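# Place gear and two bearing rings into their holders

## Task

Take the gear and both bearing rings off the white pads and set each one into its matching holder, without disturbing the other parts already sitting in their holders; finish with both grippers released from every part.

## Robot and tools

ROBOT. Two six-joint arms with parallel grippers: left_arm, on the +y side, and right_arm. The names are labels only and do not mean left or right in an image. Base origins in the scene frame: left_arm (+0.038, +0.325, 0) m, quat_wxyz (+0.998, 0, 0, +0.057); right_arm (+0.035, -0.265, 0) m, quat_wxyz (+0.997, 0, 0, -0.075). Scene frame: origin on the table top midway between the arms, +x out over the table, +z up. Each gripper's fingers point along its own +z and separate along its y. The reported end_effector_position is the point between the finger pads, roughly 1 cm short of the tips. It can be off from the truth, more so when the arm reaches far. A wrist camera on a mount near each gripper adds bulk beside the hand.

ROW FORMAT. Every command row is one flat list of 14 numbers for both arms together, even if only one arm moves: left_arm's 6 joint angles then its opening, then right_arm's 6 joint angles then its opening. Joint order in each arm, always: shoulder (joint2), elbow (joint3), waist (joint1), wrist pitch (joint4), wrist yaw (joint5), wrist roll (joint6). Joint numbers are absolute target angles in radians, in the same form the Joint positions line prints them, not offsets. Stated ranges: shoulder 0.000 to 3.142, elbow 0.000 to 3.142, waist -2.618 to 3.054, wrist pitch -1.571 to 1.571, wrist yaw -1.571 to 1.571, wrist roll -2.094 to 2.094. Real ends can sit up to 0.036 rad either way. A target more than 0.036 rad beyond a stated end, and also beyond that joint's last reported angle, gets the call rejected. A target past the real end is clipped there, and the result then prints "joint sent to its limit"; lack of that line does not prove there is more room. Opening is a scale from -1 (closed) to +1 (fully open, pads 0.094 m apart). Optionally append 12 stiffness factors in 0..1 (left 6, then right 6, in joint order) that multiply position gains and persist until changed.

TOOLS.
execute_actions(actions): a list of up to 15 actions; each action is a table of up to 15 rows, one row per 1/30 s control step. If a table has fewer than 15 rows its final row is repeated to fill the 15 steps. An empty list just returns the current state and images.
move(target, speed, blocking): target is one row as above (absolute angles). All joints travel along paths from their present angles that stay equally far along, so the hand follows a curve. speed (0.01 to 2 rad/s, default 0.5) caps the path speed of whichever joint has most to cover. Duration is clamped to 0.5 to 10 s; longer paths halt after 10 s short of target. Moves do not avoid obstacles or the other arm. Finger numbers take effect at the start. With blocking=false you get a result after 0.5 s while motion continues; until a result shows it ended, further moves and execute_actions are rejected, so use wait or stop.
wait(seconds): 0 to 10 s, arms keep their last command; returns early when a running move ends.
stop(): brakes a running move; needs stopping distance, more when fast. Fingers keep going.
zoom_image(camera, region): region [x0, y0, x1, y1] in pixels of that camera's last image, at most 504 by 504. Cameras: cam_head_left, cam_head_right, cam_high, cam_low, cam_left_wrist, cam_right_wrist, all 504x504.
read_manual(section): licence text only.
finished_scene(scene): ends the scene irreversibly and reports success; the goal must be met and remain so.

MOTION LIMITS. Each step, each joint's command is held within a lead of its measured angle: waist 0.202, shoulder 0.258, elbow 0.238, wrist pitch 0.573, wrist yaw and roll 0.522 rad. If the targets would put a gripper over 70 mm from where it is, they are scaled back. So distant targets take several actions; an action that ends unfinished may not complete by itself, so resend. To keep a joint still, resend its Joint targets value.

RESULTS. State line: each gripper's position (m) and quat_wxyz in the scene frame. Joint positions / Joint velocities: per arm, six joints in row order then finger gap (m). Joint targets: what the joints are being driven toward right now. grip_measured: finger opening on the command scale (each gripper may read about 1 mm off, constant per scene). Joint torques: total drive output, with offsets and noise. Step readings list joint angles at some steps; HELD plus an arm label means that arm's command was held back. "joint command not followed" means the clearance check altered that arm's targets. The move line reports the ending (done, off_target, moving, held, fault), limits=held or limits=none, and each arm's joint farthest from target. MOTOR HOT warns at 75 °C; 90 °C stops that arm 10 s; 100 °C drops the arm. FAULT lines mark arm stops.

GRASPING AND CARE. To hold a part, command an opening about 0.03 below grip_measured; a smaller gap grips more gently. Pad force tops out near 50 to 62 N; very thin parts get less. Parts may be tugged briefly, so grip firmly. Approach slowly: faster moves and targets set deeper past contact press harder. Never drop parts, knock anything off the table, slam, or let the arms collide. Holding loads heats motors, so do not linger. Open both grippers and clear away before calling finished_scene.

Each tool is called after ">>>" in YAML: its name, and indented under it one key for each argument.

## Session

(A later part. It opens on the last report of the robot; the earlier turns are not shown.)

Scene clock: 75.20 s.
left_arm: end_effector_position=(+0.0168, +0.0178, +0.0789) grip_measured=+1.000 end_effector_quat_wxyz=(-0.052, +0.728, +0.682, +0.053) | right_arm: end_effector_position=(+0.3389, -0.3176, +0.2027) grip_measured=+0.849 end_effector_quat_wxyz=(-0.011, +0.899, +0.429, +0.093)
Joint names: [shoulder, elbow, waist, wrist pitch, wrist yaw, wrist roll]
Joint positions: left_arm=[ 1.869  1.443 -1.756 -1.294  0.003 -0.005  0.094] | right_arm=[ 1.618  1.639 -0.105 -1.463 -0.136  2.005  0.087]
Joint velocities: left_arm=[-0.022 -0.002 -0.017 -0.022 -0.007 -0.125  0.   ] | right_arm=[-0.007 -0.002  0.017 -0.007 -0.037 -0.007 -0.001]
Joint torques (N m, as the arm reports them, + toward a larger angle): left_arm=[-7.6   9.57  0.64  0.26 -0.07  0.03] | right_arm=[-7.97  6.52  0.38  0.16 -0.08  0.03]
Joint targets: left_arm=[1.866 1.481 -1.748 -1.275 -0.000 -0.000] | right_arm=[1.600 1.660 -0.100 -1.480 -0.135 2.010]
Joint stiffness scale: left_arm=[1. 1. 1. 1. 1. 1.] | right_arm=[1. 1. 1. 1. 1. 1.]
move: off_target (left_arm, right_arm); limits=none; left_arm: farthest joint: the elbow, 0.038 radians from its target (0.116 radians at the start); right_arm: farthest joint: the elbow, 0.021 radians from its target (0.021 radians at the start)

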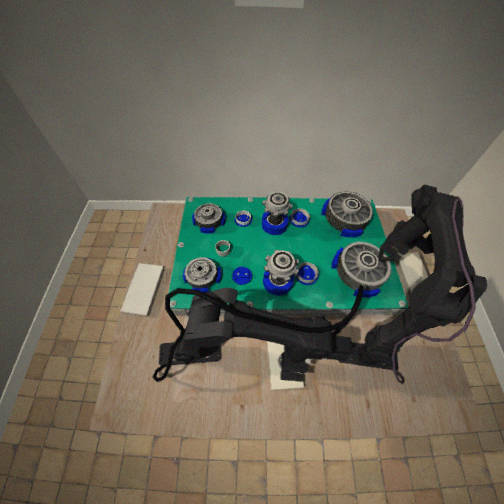

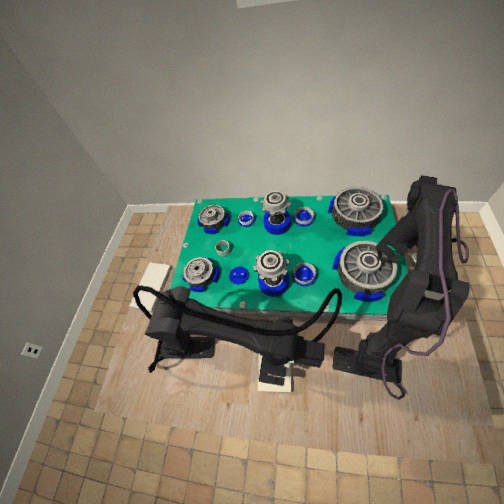

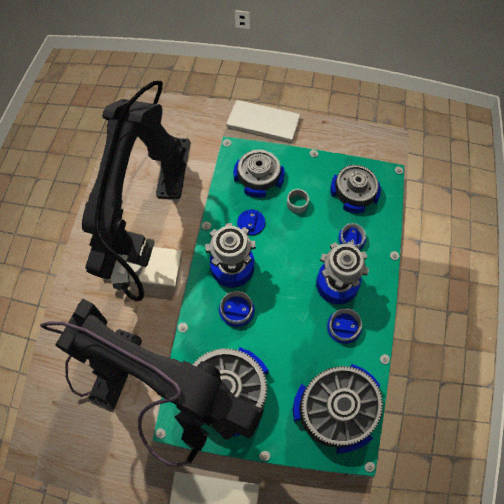

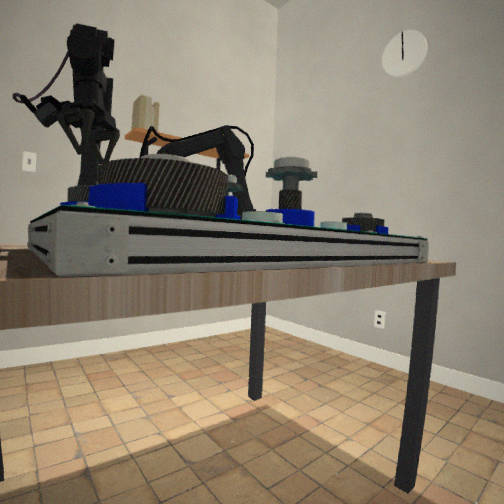

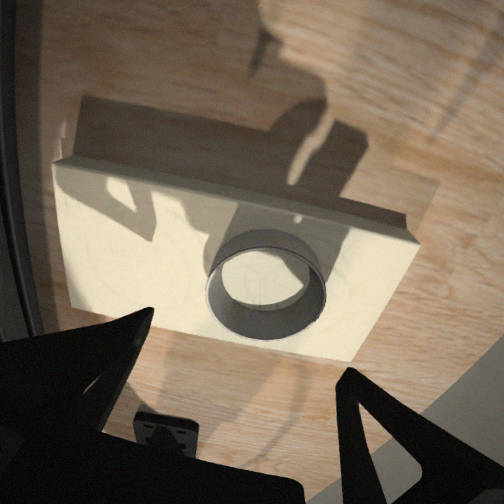

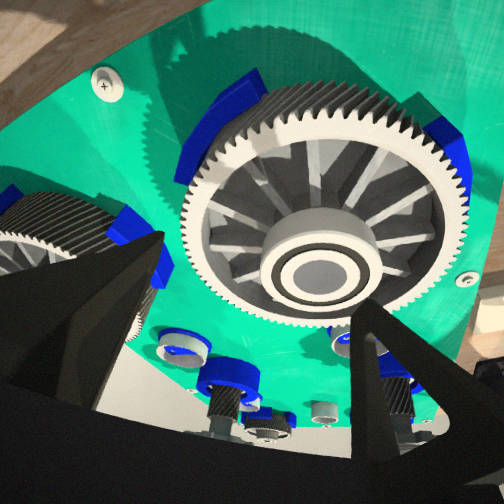

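>>> execute_actions:
  actions:
    - [[1.868,1.46,-1.755,-1.27,0,0,0.9,1.60,1.66,-0.10,-1.48,-0.135,2.01,0.85],[1.871,1.44,-1.762,-1.26,0,0,0.9,1.60,1.66,-0.10,-1.48,-0.135,2.01,0.85],[1.874,1.425,-1.768,-1.245,0,0,0.9,1.60,1.66,-0.10,-1.48,-0.135,2.01,0.85],[1.877,1.413,-1.772,-1.23,0,0,0.9,1.60,1.66,-0.10,-1.48,-0.135,2.01,0.85],[1.881,1.401,-1.772,-1.215,0,0,0.9,1.60,1.66,-0.10,-1.48,-0.135,2.01,0.85],[1.885,1.389,-1.772,-1.20,0,0,0.9,1.60,1.66,-0.10,-1.48,-0.135,2.01,0.85],[1.889,1.377,-1.772,-1.185,0,0,0.9,1.60,1.66,-0.10,-1.48,-0.135,2.01,0.85],[1.893,1.365,-1.772,-1.17,0,0,0.9,1.60,1.66,-0.10,-1.48,-0.135,2.01,0.85],[1.897,1.353,-1.772,-1.155,0,0,0.9,1.60,1.66,-0.10,-1.48,-0.135,2.01,0.85],[1.900,1.341,-1.772,-1.14,0,0,0.9,1.60,1.66,-0.10,-1.48,-0.135,2.01,0.85],[1.903,1.330,-1.772,-1.128,0,0,0.9,1.60,1.66,-0.10,-1.48,-0.135,2.01,0.85],[1.905,1.322,-1.772,-1.118,0,0,0.9,1.60,1.66,-0.10,-1.48,-0.135,2.01,0.85],[1.905,1.316,-1.772,-1.112,0,0,0.9,1.60,1.66,-0.10,-1.48,-0.135,2.01,0.85]]
    - [[1.905,1.316,-1.772,-1.112,0,0,0.9,1.60,1.66,-0.10,-1.48,-0.135,2.01,0.85],[1.905,1.316,-1.772,-1.112,0,0,0.9,1.60,1.66,-0.10,-1.48,-0.135,2.01,0.85],[1.905,1.316,-1.772,-1.112,0,0,0.9,1.60,1.66,-0.10,-1.48,-0.135,2.01,0.85],[1.905,1.316,-1.772,-1.112,0,0,0.8,1.60,1.66,-0.10,-1.48,-0.135,2.01,0.85],[1.905,1.316,-1.772,-1.112,0,0,0.7,1.60,1.66,-0.10,-1.48,-0.135,2.01,0.85],[1.905,1.316,-1.772,-1.112,0,0,0.6,1.60,1.66,-0.10,-1.48,-0.135,2.01,0.85],[1.905,1.316,-1.772,-1.112,0,0,0.5,1.60,1.66,-0.10,-1.48,-0.135,2.01,0.85],[1.905,1.316,-1.772,-1.112,0,0,0.42,1.60,1.66,-0.10,-1.48,-0.135,2.01,0.85],[1.905,1.316,-1.772,-1.112,0,0,0.36,1.60,1.66,-0.10,-1.48,-0.135,2.01,0.85],[1.905,1.316,-1.772,-1.112,0,0,0.31,1.60,1.66,-0.10,-1.48,-0.135,2.01,0.85],[1.905,1.316,-1.772,-1.112,0,0,0.27,1.60,1.66,-0.10,-1.48,-0.135,2.01,0.85],[1.905,1.316,-1.772,-1.112,0,0,0.24,1.60,1.66,-0.10,-1.48,-0.135,2.01,0.85]]

Scene clock: 78.17 s.
left_arm: end_effector_position=(+0.0145, +0.0171, +0.0374) grip_measured=+0.284 end_effector_quat_wxyz=(-0.050, +0.730, +0.679, +0.052) | right_arm: end_effector_position=(+0.3389, -0.3176, +0.2027) grip_measured=+0.849 end_effector_quat_wxyz=(-0.011, +0.899, +0.429, +0.093)
Joint names: [shoulder, elbow, waist, wrist pitch, wrist yaw, wrist roll]
Joint positions: left_arm=[ 1.908  1.326 -1.763 -1.132  0.003 -0.005  0.06 ] | right_arm=[ 1.618  1.639 -0.105 -1.463 -0.136  2.005  0.087]
Joint velocities: left_arm=[ 0.002 -0.012  0.007 -0.037 -0.051 -0.037 -0.   ] | right_arm=[-0.007  0.017 -0.007 -0.022  0.007  0.022 -0.001]
Joint torques (N m, as the arm reports them, + toward a larger angle): left_arm=[-7.79  5.03 -0.7   0.28 -0.05  0.02] | right_arm=[-7.92  6.45  0.44  0.16 -0.09  0.04]
Joint targets: left_arm=[1.905 1.316 -1.772 -1.112 0.000 -0.000] | right_arm=[1.600 1.660 -0.100 -1.480 -0.135 2.010]
Joint stiffness scale: left_arm=[1. 1. 1. 1. 1. 1.] | right_arm=[1. 1. 1. 1. 1. 1.]
Step readings (joint positions; steps 1 to 15: 1st action; 16 to 30: 2nd action):
0: left_arm=[1.869 1.443 -1.756 -1.293 0.003 -0.005] | right_arm=[1.618 1.639 -0.105 -1.463 -0.136 2.005]
1: left_arm=[1.869 1.443 -1.756 -1.293 0.003 -0.005] | right_arm=[1.618 1.639 -0.105 -1.463 -0.136 2.005]
2: left_arm=[1.869 1.443 -1.756 -1.291 0.003 -0.005] | right_arm=[1.618 1.639 -0.105 -1.463 -0.136 2.005]
4: left_arm=[1.869 1.441 -1.756 -1.280 0.003 -0.005] | right_arm=[1.618 1.639 -0.105 -1.463 -0.136 2.005]
8: left_arm=[1.873 1.405 -1.762 -1.235 0.003 -0.005] | right_arm=[1.618 1.639 -0.105 -1.463 -0.136 2.005]
15: left_arm=[1.906 1.329 -1.763 -1.161 0.003 -0.005] | right_arm=[1.618 1.639 -0.105 -1.463 -0.136 2.005]
16: left_arm=[1.908 1.326 -1.763 -1.156 0.003 -0.005] | right_arm=[1.618 1.639 -0.105 -1.463 -0.136 2.005]
17: left_arm=[1.908 1.326 -1.763 -1.152 0.003 -0.005] | right_arm=[1.618 1.639 -0.105 -1.463 -0.136 2.005]
19: left_arm=[1.908 1.326 -1.763 -1.144 0.003 -0.005] | right_arm=[1.618 1.639 -0.105 -1.463 -0.136 2.005]
23: left_arm=[1.908 1.326 -1.763 -1.135 0.003 -0.005] | right_arm=[1.618 1.639 -0.105 -1.463 -0.136 2.005]
30: Joint positions above

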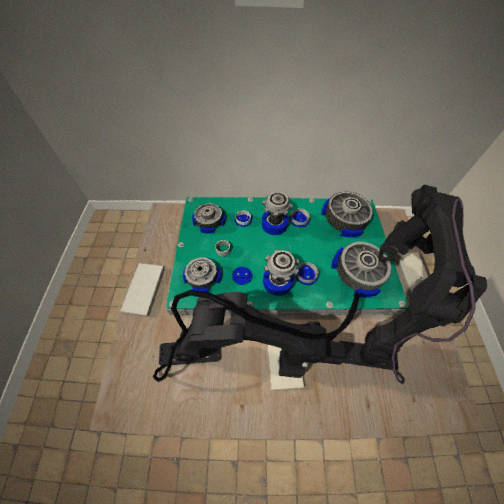

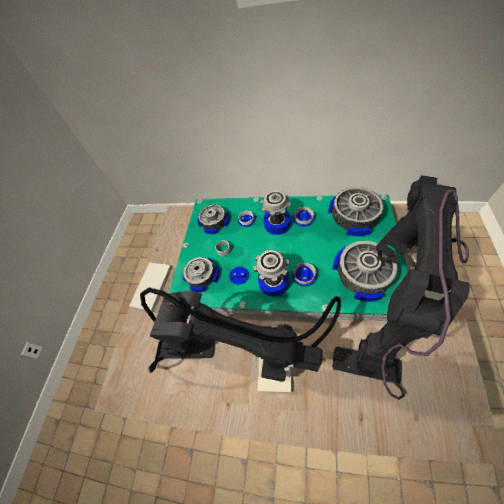

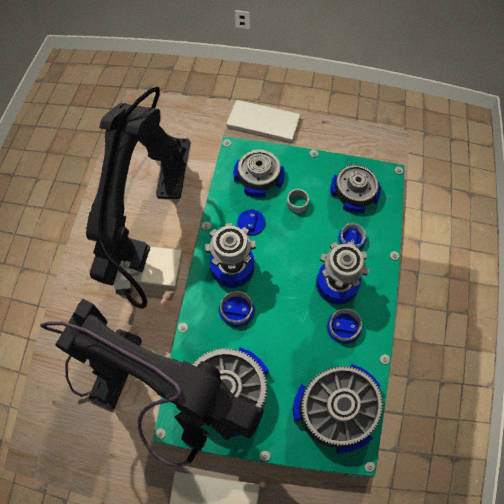

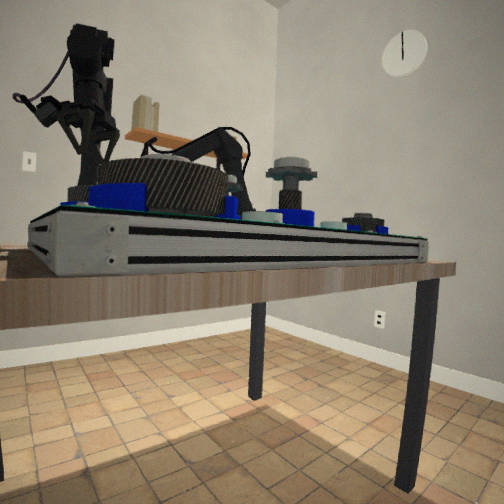

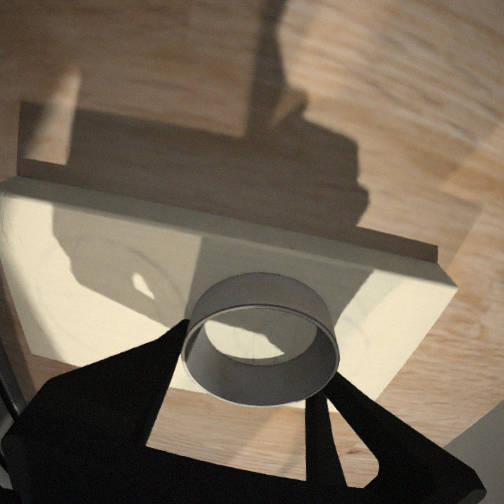

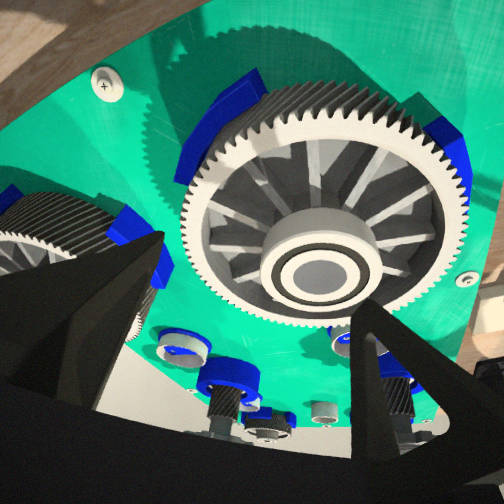

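>>> move:
  target: [1.82,1.48,-1.765,-1.33,0,0,0.235,1.60,1.66,-0.10,-1.48,-0.135,2.01,0.85]
  speed: 0.5

>>> move:
  target: [1.375,1.23,-1.5,-1.35,0.122,-2.055,0.235,1.60,1.66,-0.10,-1.48,-0.135,2.01,0.85]
  speed: 1.5

>>> move:
  target: [1.295,1.152,-0.48,-1.37,0.122,-2.055,0.235,1.60,1.66,-0.10,-1.48,-0.135,2.01,0.85]
  speed: 0.9

>>> move:
  target: [1.60,1.35,-0.585,-1.208,0.122,-2.055,0.235,1.60,1.66,-0.10,-1.48,-0.135,2.01,0.85]
  speed: 0.5

Scene clock: 79.83 s.
left_arm: end_effector_position=(+0.0147, +0.0194, +0.0894) grip_measured=+0.284 end_effector_quat_wxyz=(-0.045, +0.731, +0.679, +0.047) | right_arm: end_effector_position=(+0.3389, -0.3176, +0.2027) grip_measured=+0.849 end_effector_quat_wxyz=(-0.011, +0.899, +0.429, +0.093)
Joint names: [shoulder, elbow, waist, wrist pitch, wrist yaw, wrist roll]
Joint positions: left_arm=[ 1.84   1.451 -1.763 -1.313  0.003 -0.005  0.06 ] | right_arm=[ 1.618  1.639 -0.105 -1.463 -0.136  2.005  0.087]
Joint velocities: left_arm=[-0.002 -0.012 -0.022  0.022  0.022 -0.022 -0.   ] | right_arm=[ 0.002 -0.002  0.012  0.066 -0.037  0.051 -0.001]
Joint torques (N m, as the arm reports them, + toward a larger angle): left_arm=[-8.79  8.86 -0.08 -0.13 -0.08  0.03] | right_arm=[-7.94  6.51  0.4   0.16 -0.09  0.05]
Joint targets: left_arm=[1.820 1.480 -1.765 -1.330 -0.000 0.000] | right_arm=[1.600 1.660 -0.100 -1.480 -0.135 2.010]
Joint stiffness scale: left_arm=[1. 1. 1. 1. 1. 1.] | right_arm=[1. 1. 1. 1. 1. 1.]
move: off_target (left_arm, right_arm); limits=none; left_arm: farthest joint: the elbow, 0.029 radians from its target (0.154 radians at the start); right_arm: farthest joint: the elbow, 0.021 radians from its target (0.021 radians at the start)

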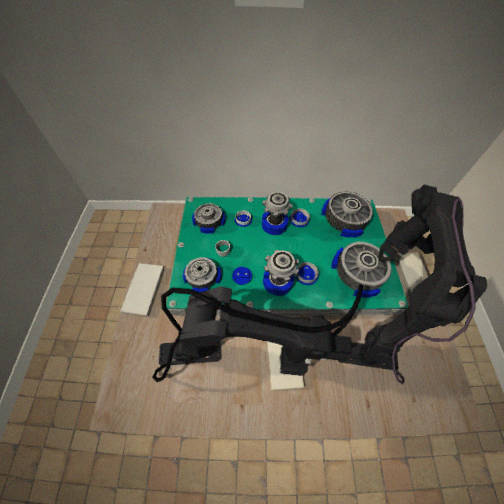

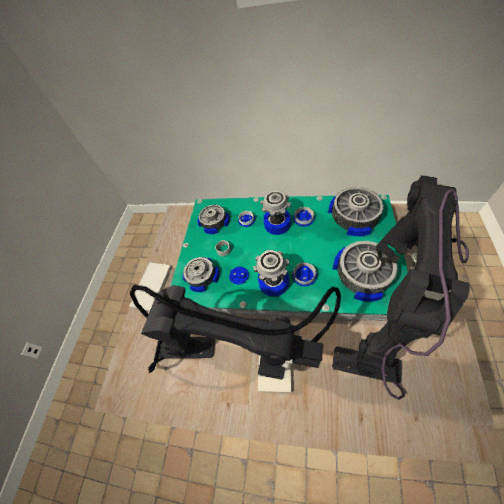

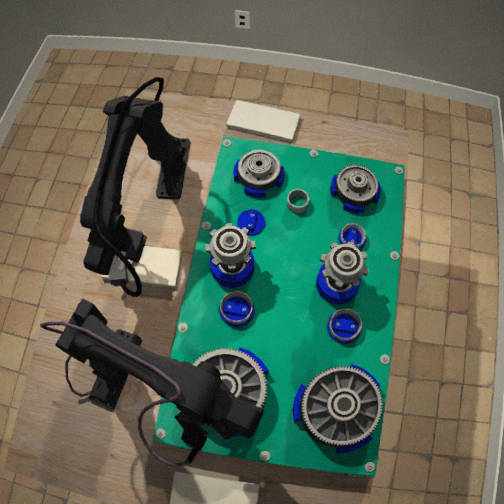

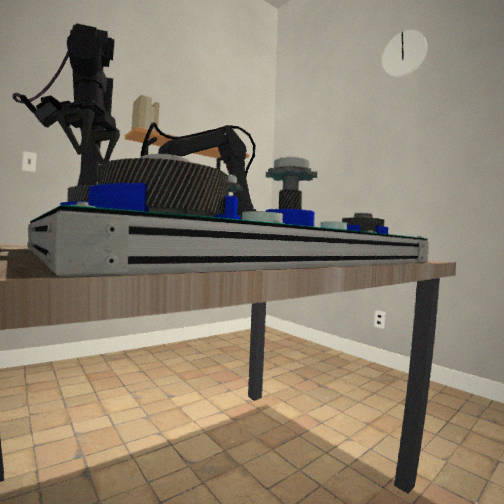

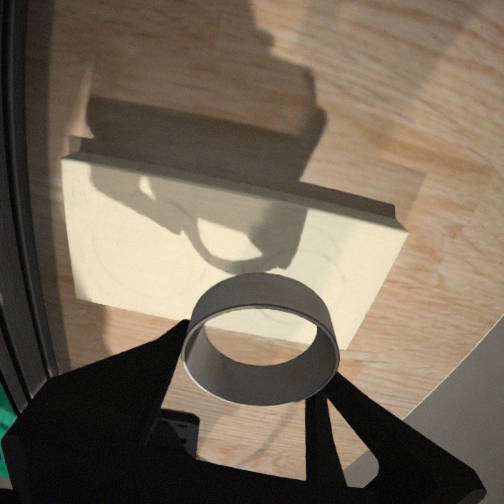

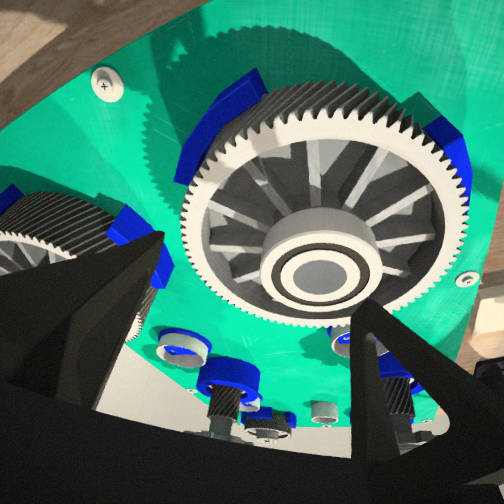

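Scene clock: 82.27 s.
left_arm: end_effector_position=(+0.0621, +0.0792, +0.1530) grip_measured=+0.285 end_effector_quat_wxyz=(-0.063, -0.316, +0.946, -0.032) | right_arm: end_effector_position=(+0.3389, -0.3176, +0.2027) grip_measured=+0.849 end_effector_quat_wxyz=(-0.011, +0.899, +0.429, +0.093)
Joint names: [shoulder, elbow, waist, wrist pitch, wrist yaw, wrist roll]
Joint positions: left_arm=[ 1.401  1.242 -1.51  -1.331  0.115 -2.045  0.06 ] | right_arm=[ 1.618  1.639 -0.105 -1.463 -0.136  2.005  0.087]
Joint velocities: left_arm=[-0.002  0.007 -0.007  0.007  0.022 -0.051 -0.   ] | right_arm=[ 0.007  0.012 -0.022  0.037 -0.022 -0.007 -0.001]
Joint torques (N m, as the arm reports them, + toward a larger angle): left_arm=[-6.06  5.51  0.84  0.29  0.09 -0.14] | right_arm=[-7.91  6.48  0.41  0.15 -0.1   0.03]
Joint targets: left_arm=[1.375 1.230 -1.500 -1.350 0.122 -2.055] | right_arm=[1.600 1.660 -0.100 -1.480 -0.135 2.010]
Joint stiffness scale: left_arm=[1. 1. 1. 1. 1. 1.] | right_arm=[1. 1. 1. 1. 1. 1.]
move: off_target (left_arm, right_arm); limits=none; left_arm: farthest joint: the shoulder, 0.026 radians from its target (0.465 radians at the start); right_arm: farthest joint: the elbow, 0.021 radians from its target (0.021 radians at the start)

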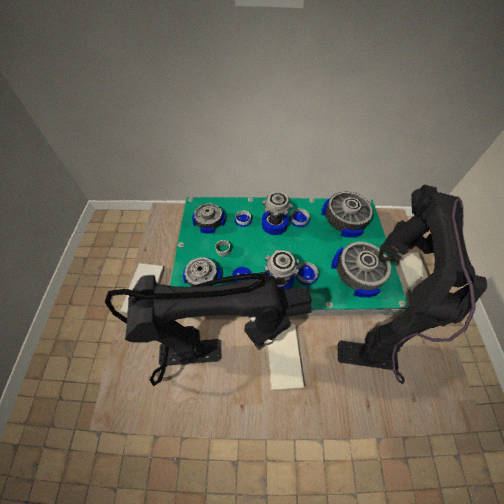

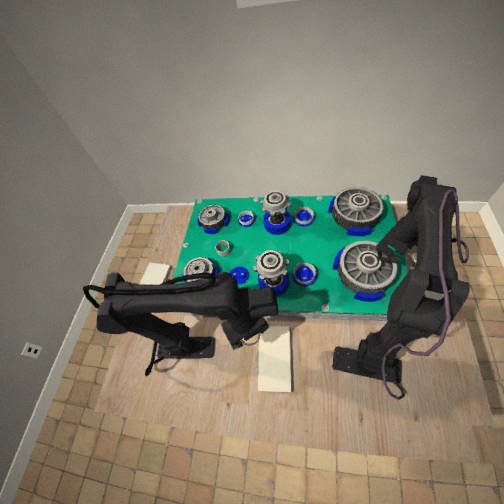

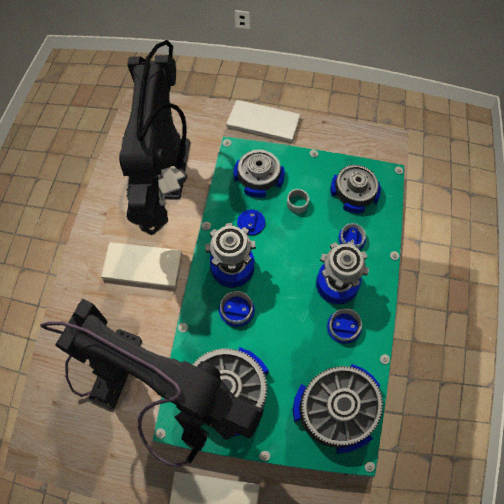

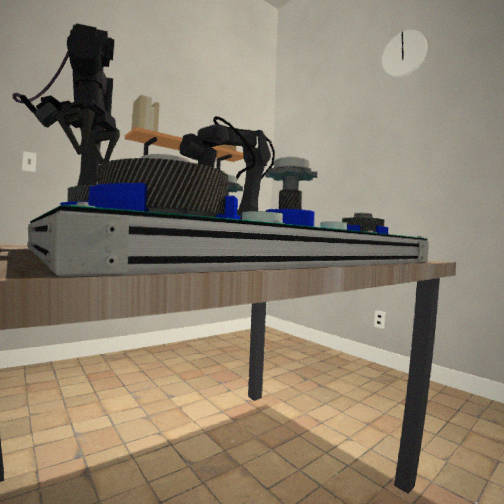

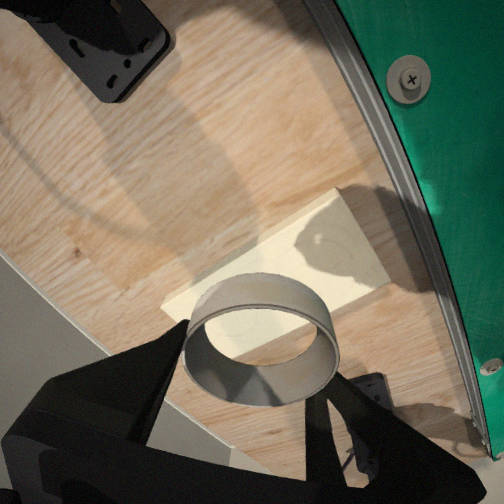

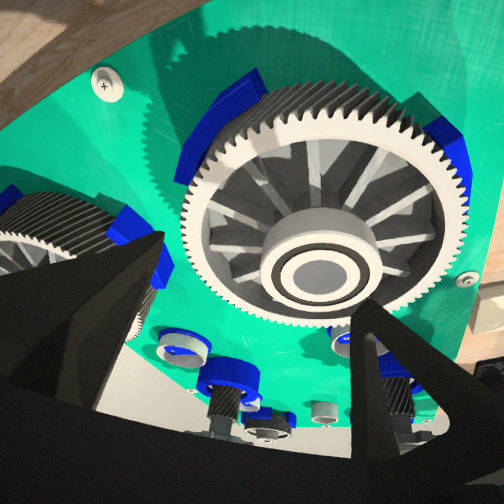

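Scene clock: 83.87 s.
left_arm: end_effector_position=(+0.2383, +0.2257, +0.1487) grip_measured=+0.285 end_effector_quat_wxyz=(+0.044, +0.740, -0.670, +0.052) | right_arm: end_effector_position=(+0.3389, -0.3176, +0.2027) grip_measured=+0.849 end_effector_quat_wxyz=(-0.011, +0.899, +0.429, +0.093)
Joint names: [shoulder, elbow, waist, wrist pitch, wrist yaw, wrist roll]
Joint positions: left_arm=[ 1.322  1.165 -0.487 -1.346  0.12  -2.046  0.06 ] | right_arm=[ 1.618  1.639 -0.105 -1.463 -0.136  2.005  0.087]
Joint velocities: left_arm=[-0.002 -0.017  0.007 -0.022 -0.051  0.037  0.001] | right_arm=[-0.007 -0.007  0.002 -0.125 -0.007  0.022  0.   ]
Joint torques (N m, as the arm reports them, + toward a larger angle): left_arm=[-5.58  5.49  0.56  0.19  0.05 -0.12] | right_arm=[-7.95  6.46  0.44  0.17 -0.09  0.03]
Joint targets: left_arm=[1.295 1.152 -0.480 -1.370 0.122 -2.055] | right_arm=[1.600 1.660 -0.100 -1.480 -0.135 2.010]
Joint stiffness scale: left_arm=[1. 1. 1. 1. 1. 1.] | right_arm=[1. 1. 1. 1. 1. 1.]
move: off_target (left_arm, right_arm); limits=none; left_arm: farthest joint: the shoulder, 0.027 radians from its target (0.106 radians at the start); right_arm: farthest joint: the elbow, 0.021 radians from its target (0.021 radians at the start)

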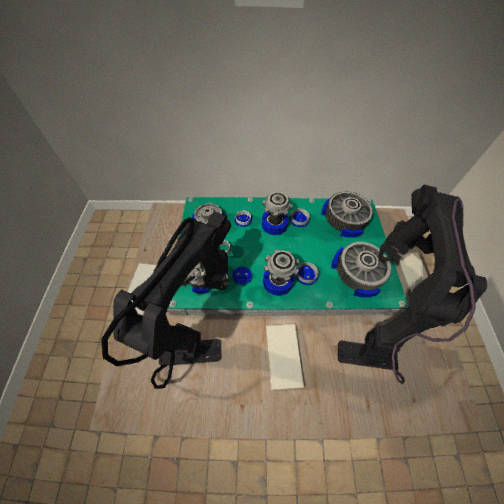

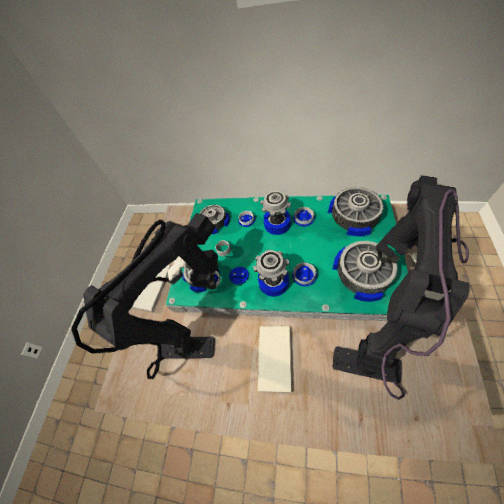

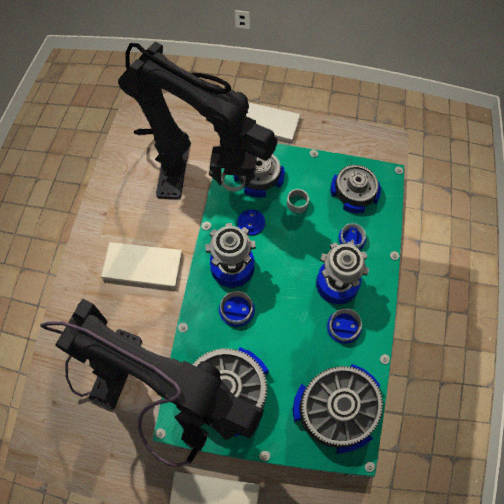

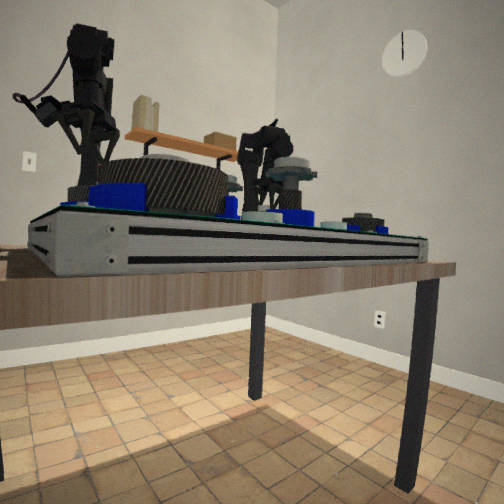

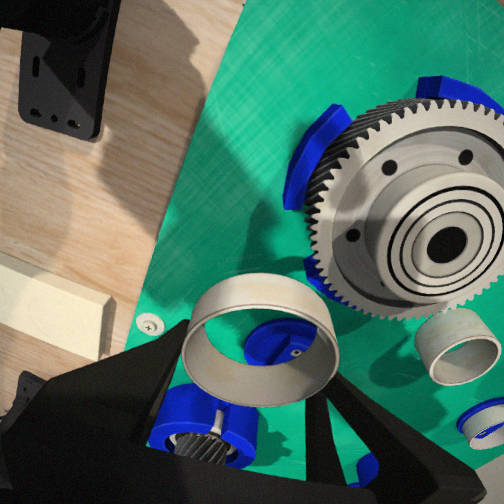

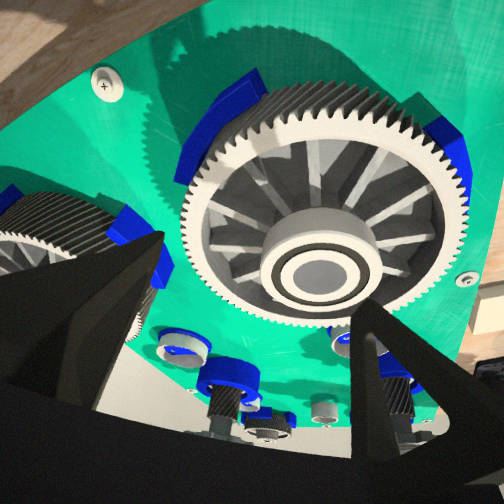

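Scene clock: 84.87 s.
left_arm: end_effector_position=(+0.2936, +0.1755, +0.1233) grip_measured=+0.285 end_effector_quat_wxyz=(-0.047, -0.708, +0.702, -0.049) | right_arm: end_effector_position=(+0.3389, -0.3176, +0.2027) grip_measured=+0.849 end_effector_quat_wxyz=(-0.011, +0.899, +0.429, +0.093)
Joint names: [shoulder, elbow, waist, wrist pitch, wrist yaw, wrist roll]
Joint positions: left_arm=[ 1.601  1.311 -0.577 -1.217  0.12  -2.046  0.06 ] | right_arm=[ 1.618  1.639 -0.105 -1.463 -0.136  2.005  0.087]
Joint velocities: left_arm=[ 0.002  0.017 -0.007  0.022  0.007 -0.066 -0.   ] | right_arm=[ 0.002 -0.007 -0.012 -0.007  0.007  0.007 -0.001]
Joint torques (N m, as the arm reports them, + toward a larger angle): left_arm=[-5.76 10.05 -0.55  0.6   0.07 -0.12] | right_arm=[-7.96  6.5   0.4   0.16 -0.1   0.02]
Joint targets: left_arm=[1.600 1.350 -0.585 -1.208 0.122 -2.055] | right_arm=[1.600 1.660 -0.100 -1.480 -0.135 2.010]
Joint stiffness scale: left_arm=[1. 1. 1. 1. 1. 1.] | right_arm=[1. 1. 1. 1. 1. 1.]
move: off_target (left_arm, right_arm); limits=none; left_arm: farthest joint: the elbow, 0.039 radians from its target (0.185 radians at the start); right_arm: farthest joint: the elbow, 0.021 radians from its target (0.021 radians at the start)

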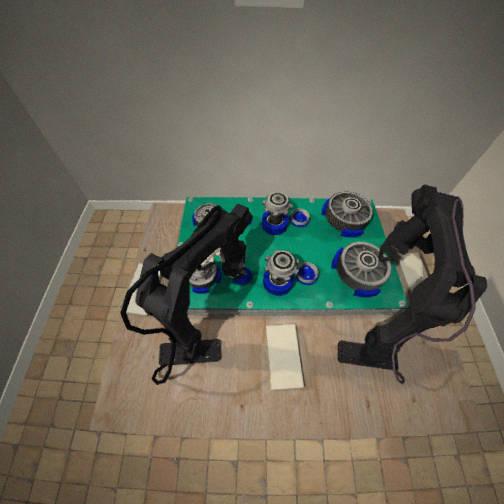

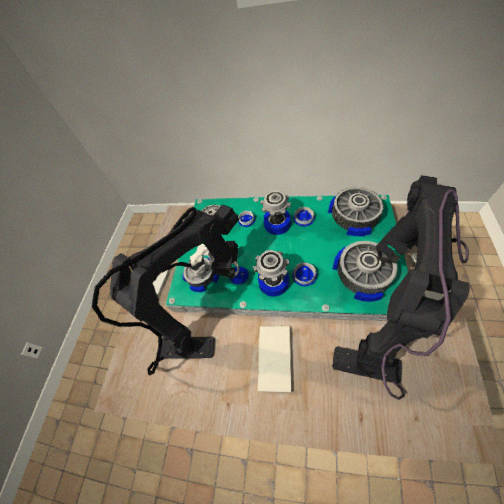

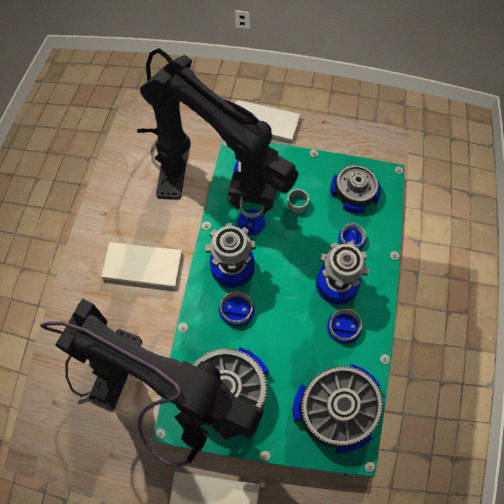

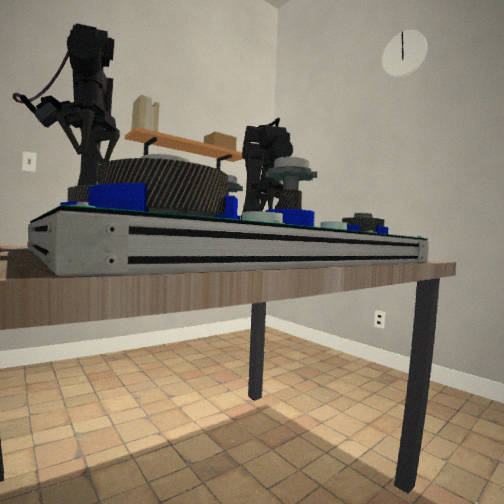

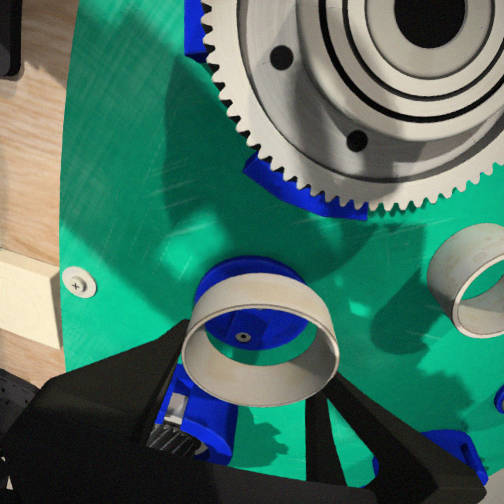

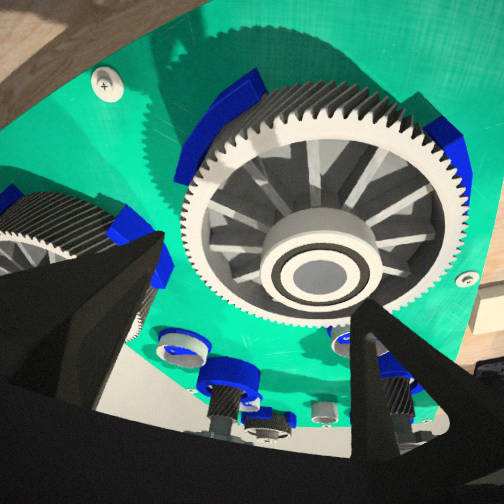

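>>> zoom_image:
  camera: "cam_left_wrist"
  region: [160, 240, 360, 420]

Region (160, 240, 360, 420) of cam_left_wrist's 504x504 image, scaled by 2.520, with more detail than that image has; it fills the top 454 rows of this view, and the rest is white.

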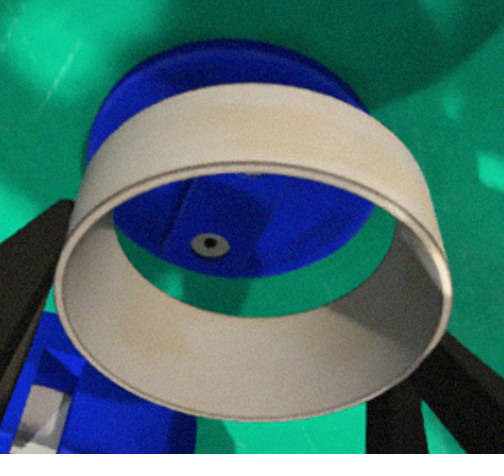

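>>> move:
  target: [1.648,1.273,-0.628,-1.127,0.122,-2.055,0.235,1.60,1.66,-0.10,-1.48,-0.135,2.01,0.85]
  speed: 0.25

>>> zoom_image:
  camera: "cam_left_wrist"
  region: [160, 240, 360, 420]

Scene clock: 87.70 s.
left_arm: end_effector_position=(+0.2973, +0.1590, +0.1039) grip_measured=+0.285 end_effector_quat_wxyz=(-0.047, -0.693, +0.718, -0.050) | right_arm: end_effector_position=(+0.3389, -0.3176, +0.2027) grip_measured=+0.849 end_effector_quat_wxyz=(-0.011, +0.899, +0.429, +0.093)
Joint names: [shoulder, elbow, waist, wrist pitch, wrist yaw, wrist roll]
Joint positions: left_arm=[ 1.648  1.283 -0.62  -1.137  0.12  -2.046  0.06 ] | right_arm=[ 1.618  1.639 -0.105 -1.463 -0.136  2.005  0.087]
Joint velocities: left_arm=[0.002 0.022 0.002 0.007 0.037 0.066 0.001] | right_arm=[ 0.012  0.002  0.012 -0.022 -0.037 -0.037  0.001]
Joint torques (N m, as the arm reports them, + toward a larger angle): left_arm=[-5.99  5.77 -0.57  0.63  0.05 -0.13] | right_arm=[-7.91  6.51  0.34  0.16 -0.09  0.04]
Joint targets: left_arm=[1.648 1.273 -0.628 -1.127 0.122 -2.055] | right_arm=[1.600 1.660 -0.100 -1.480 -0.135 2.010]
Joint stiffness scale: left_arm=[1. 1. 1. 1. 1. 1.] | right_arm=[1. 1. 1. 1. 1. 1.]
move: off_target (right_arm); limits=none; left_arm: farthest joint: the elbow, 0.010 radians from its target (0.038 radians at the start); right_arm: farthest joint: the elbow, 0.021 radians from its target (0.021 radians at the start)

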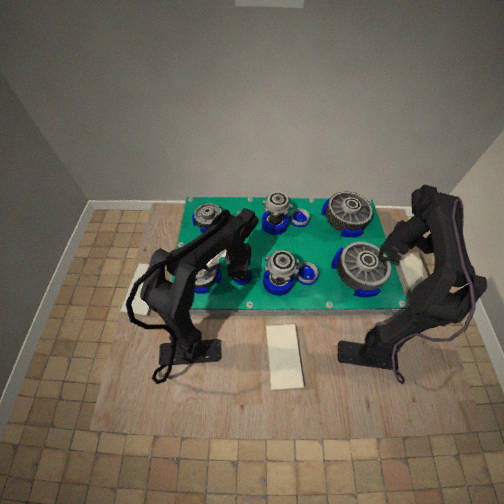

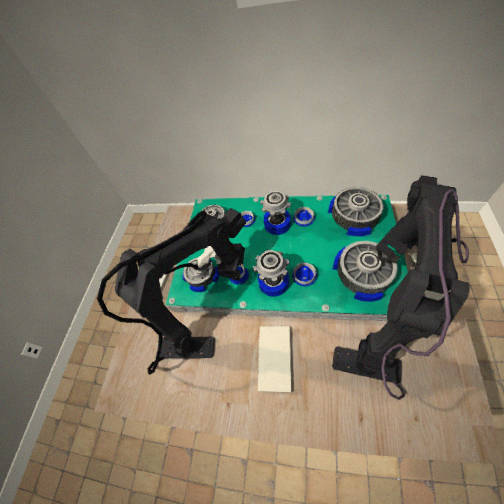

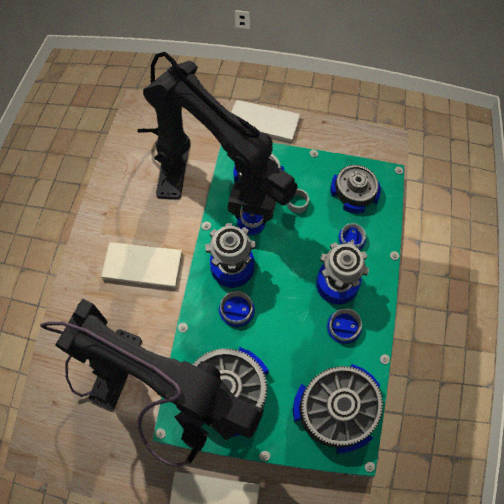

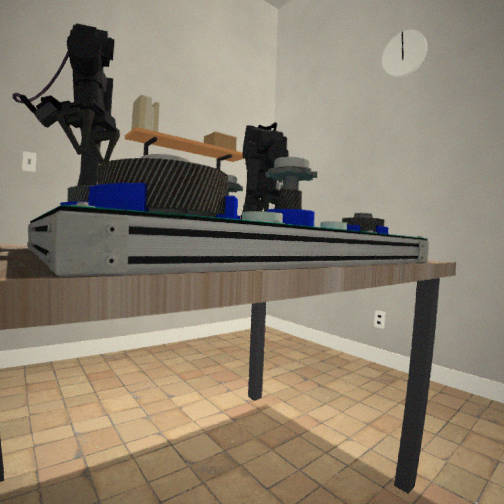

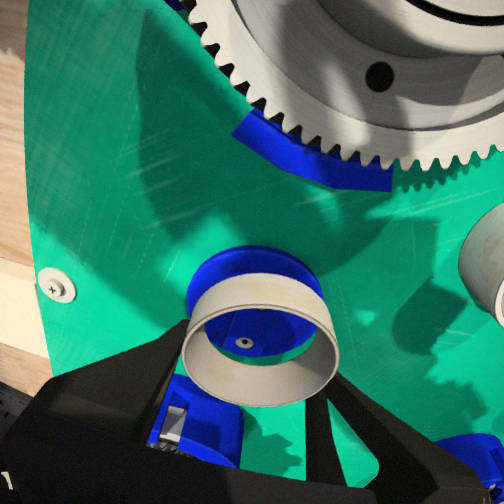

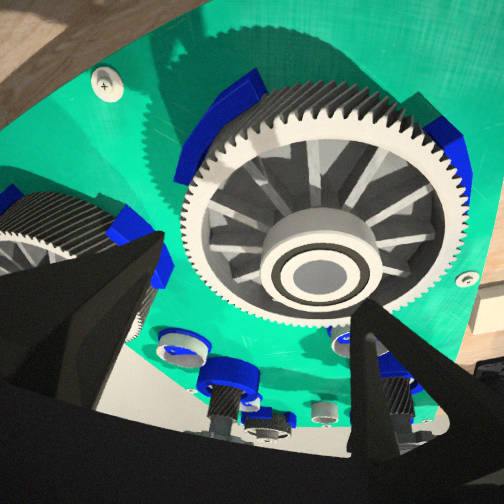

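Region (160, 240, 360, 420) of cam_left_wrist's 504x504 image, scaled by 2.520, with more detail than that image has; it fills the top 454 rows of this view, and the rest is white.

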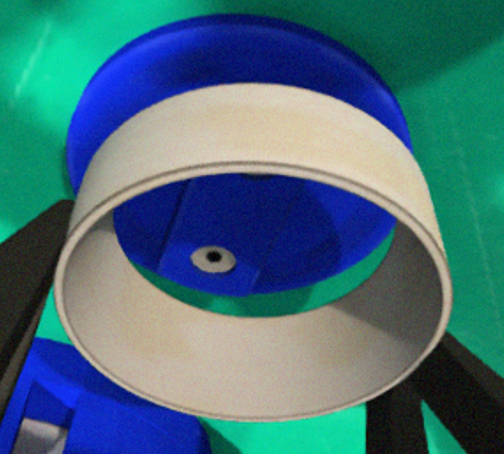

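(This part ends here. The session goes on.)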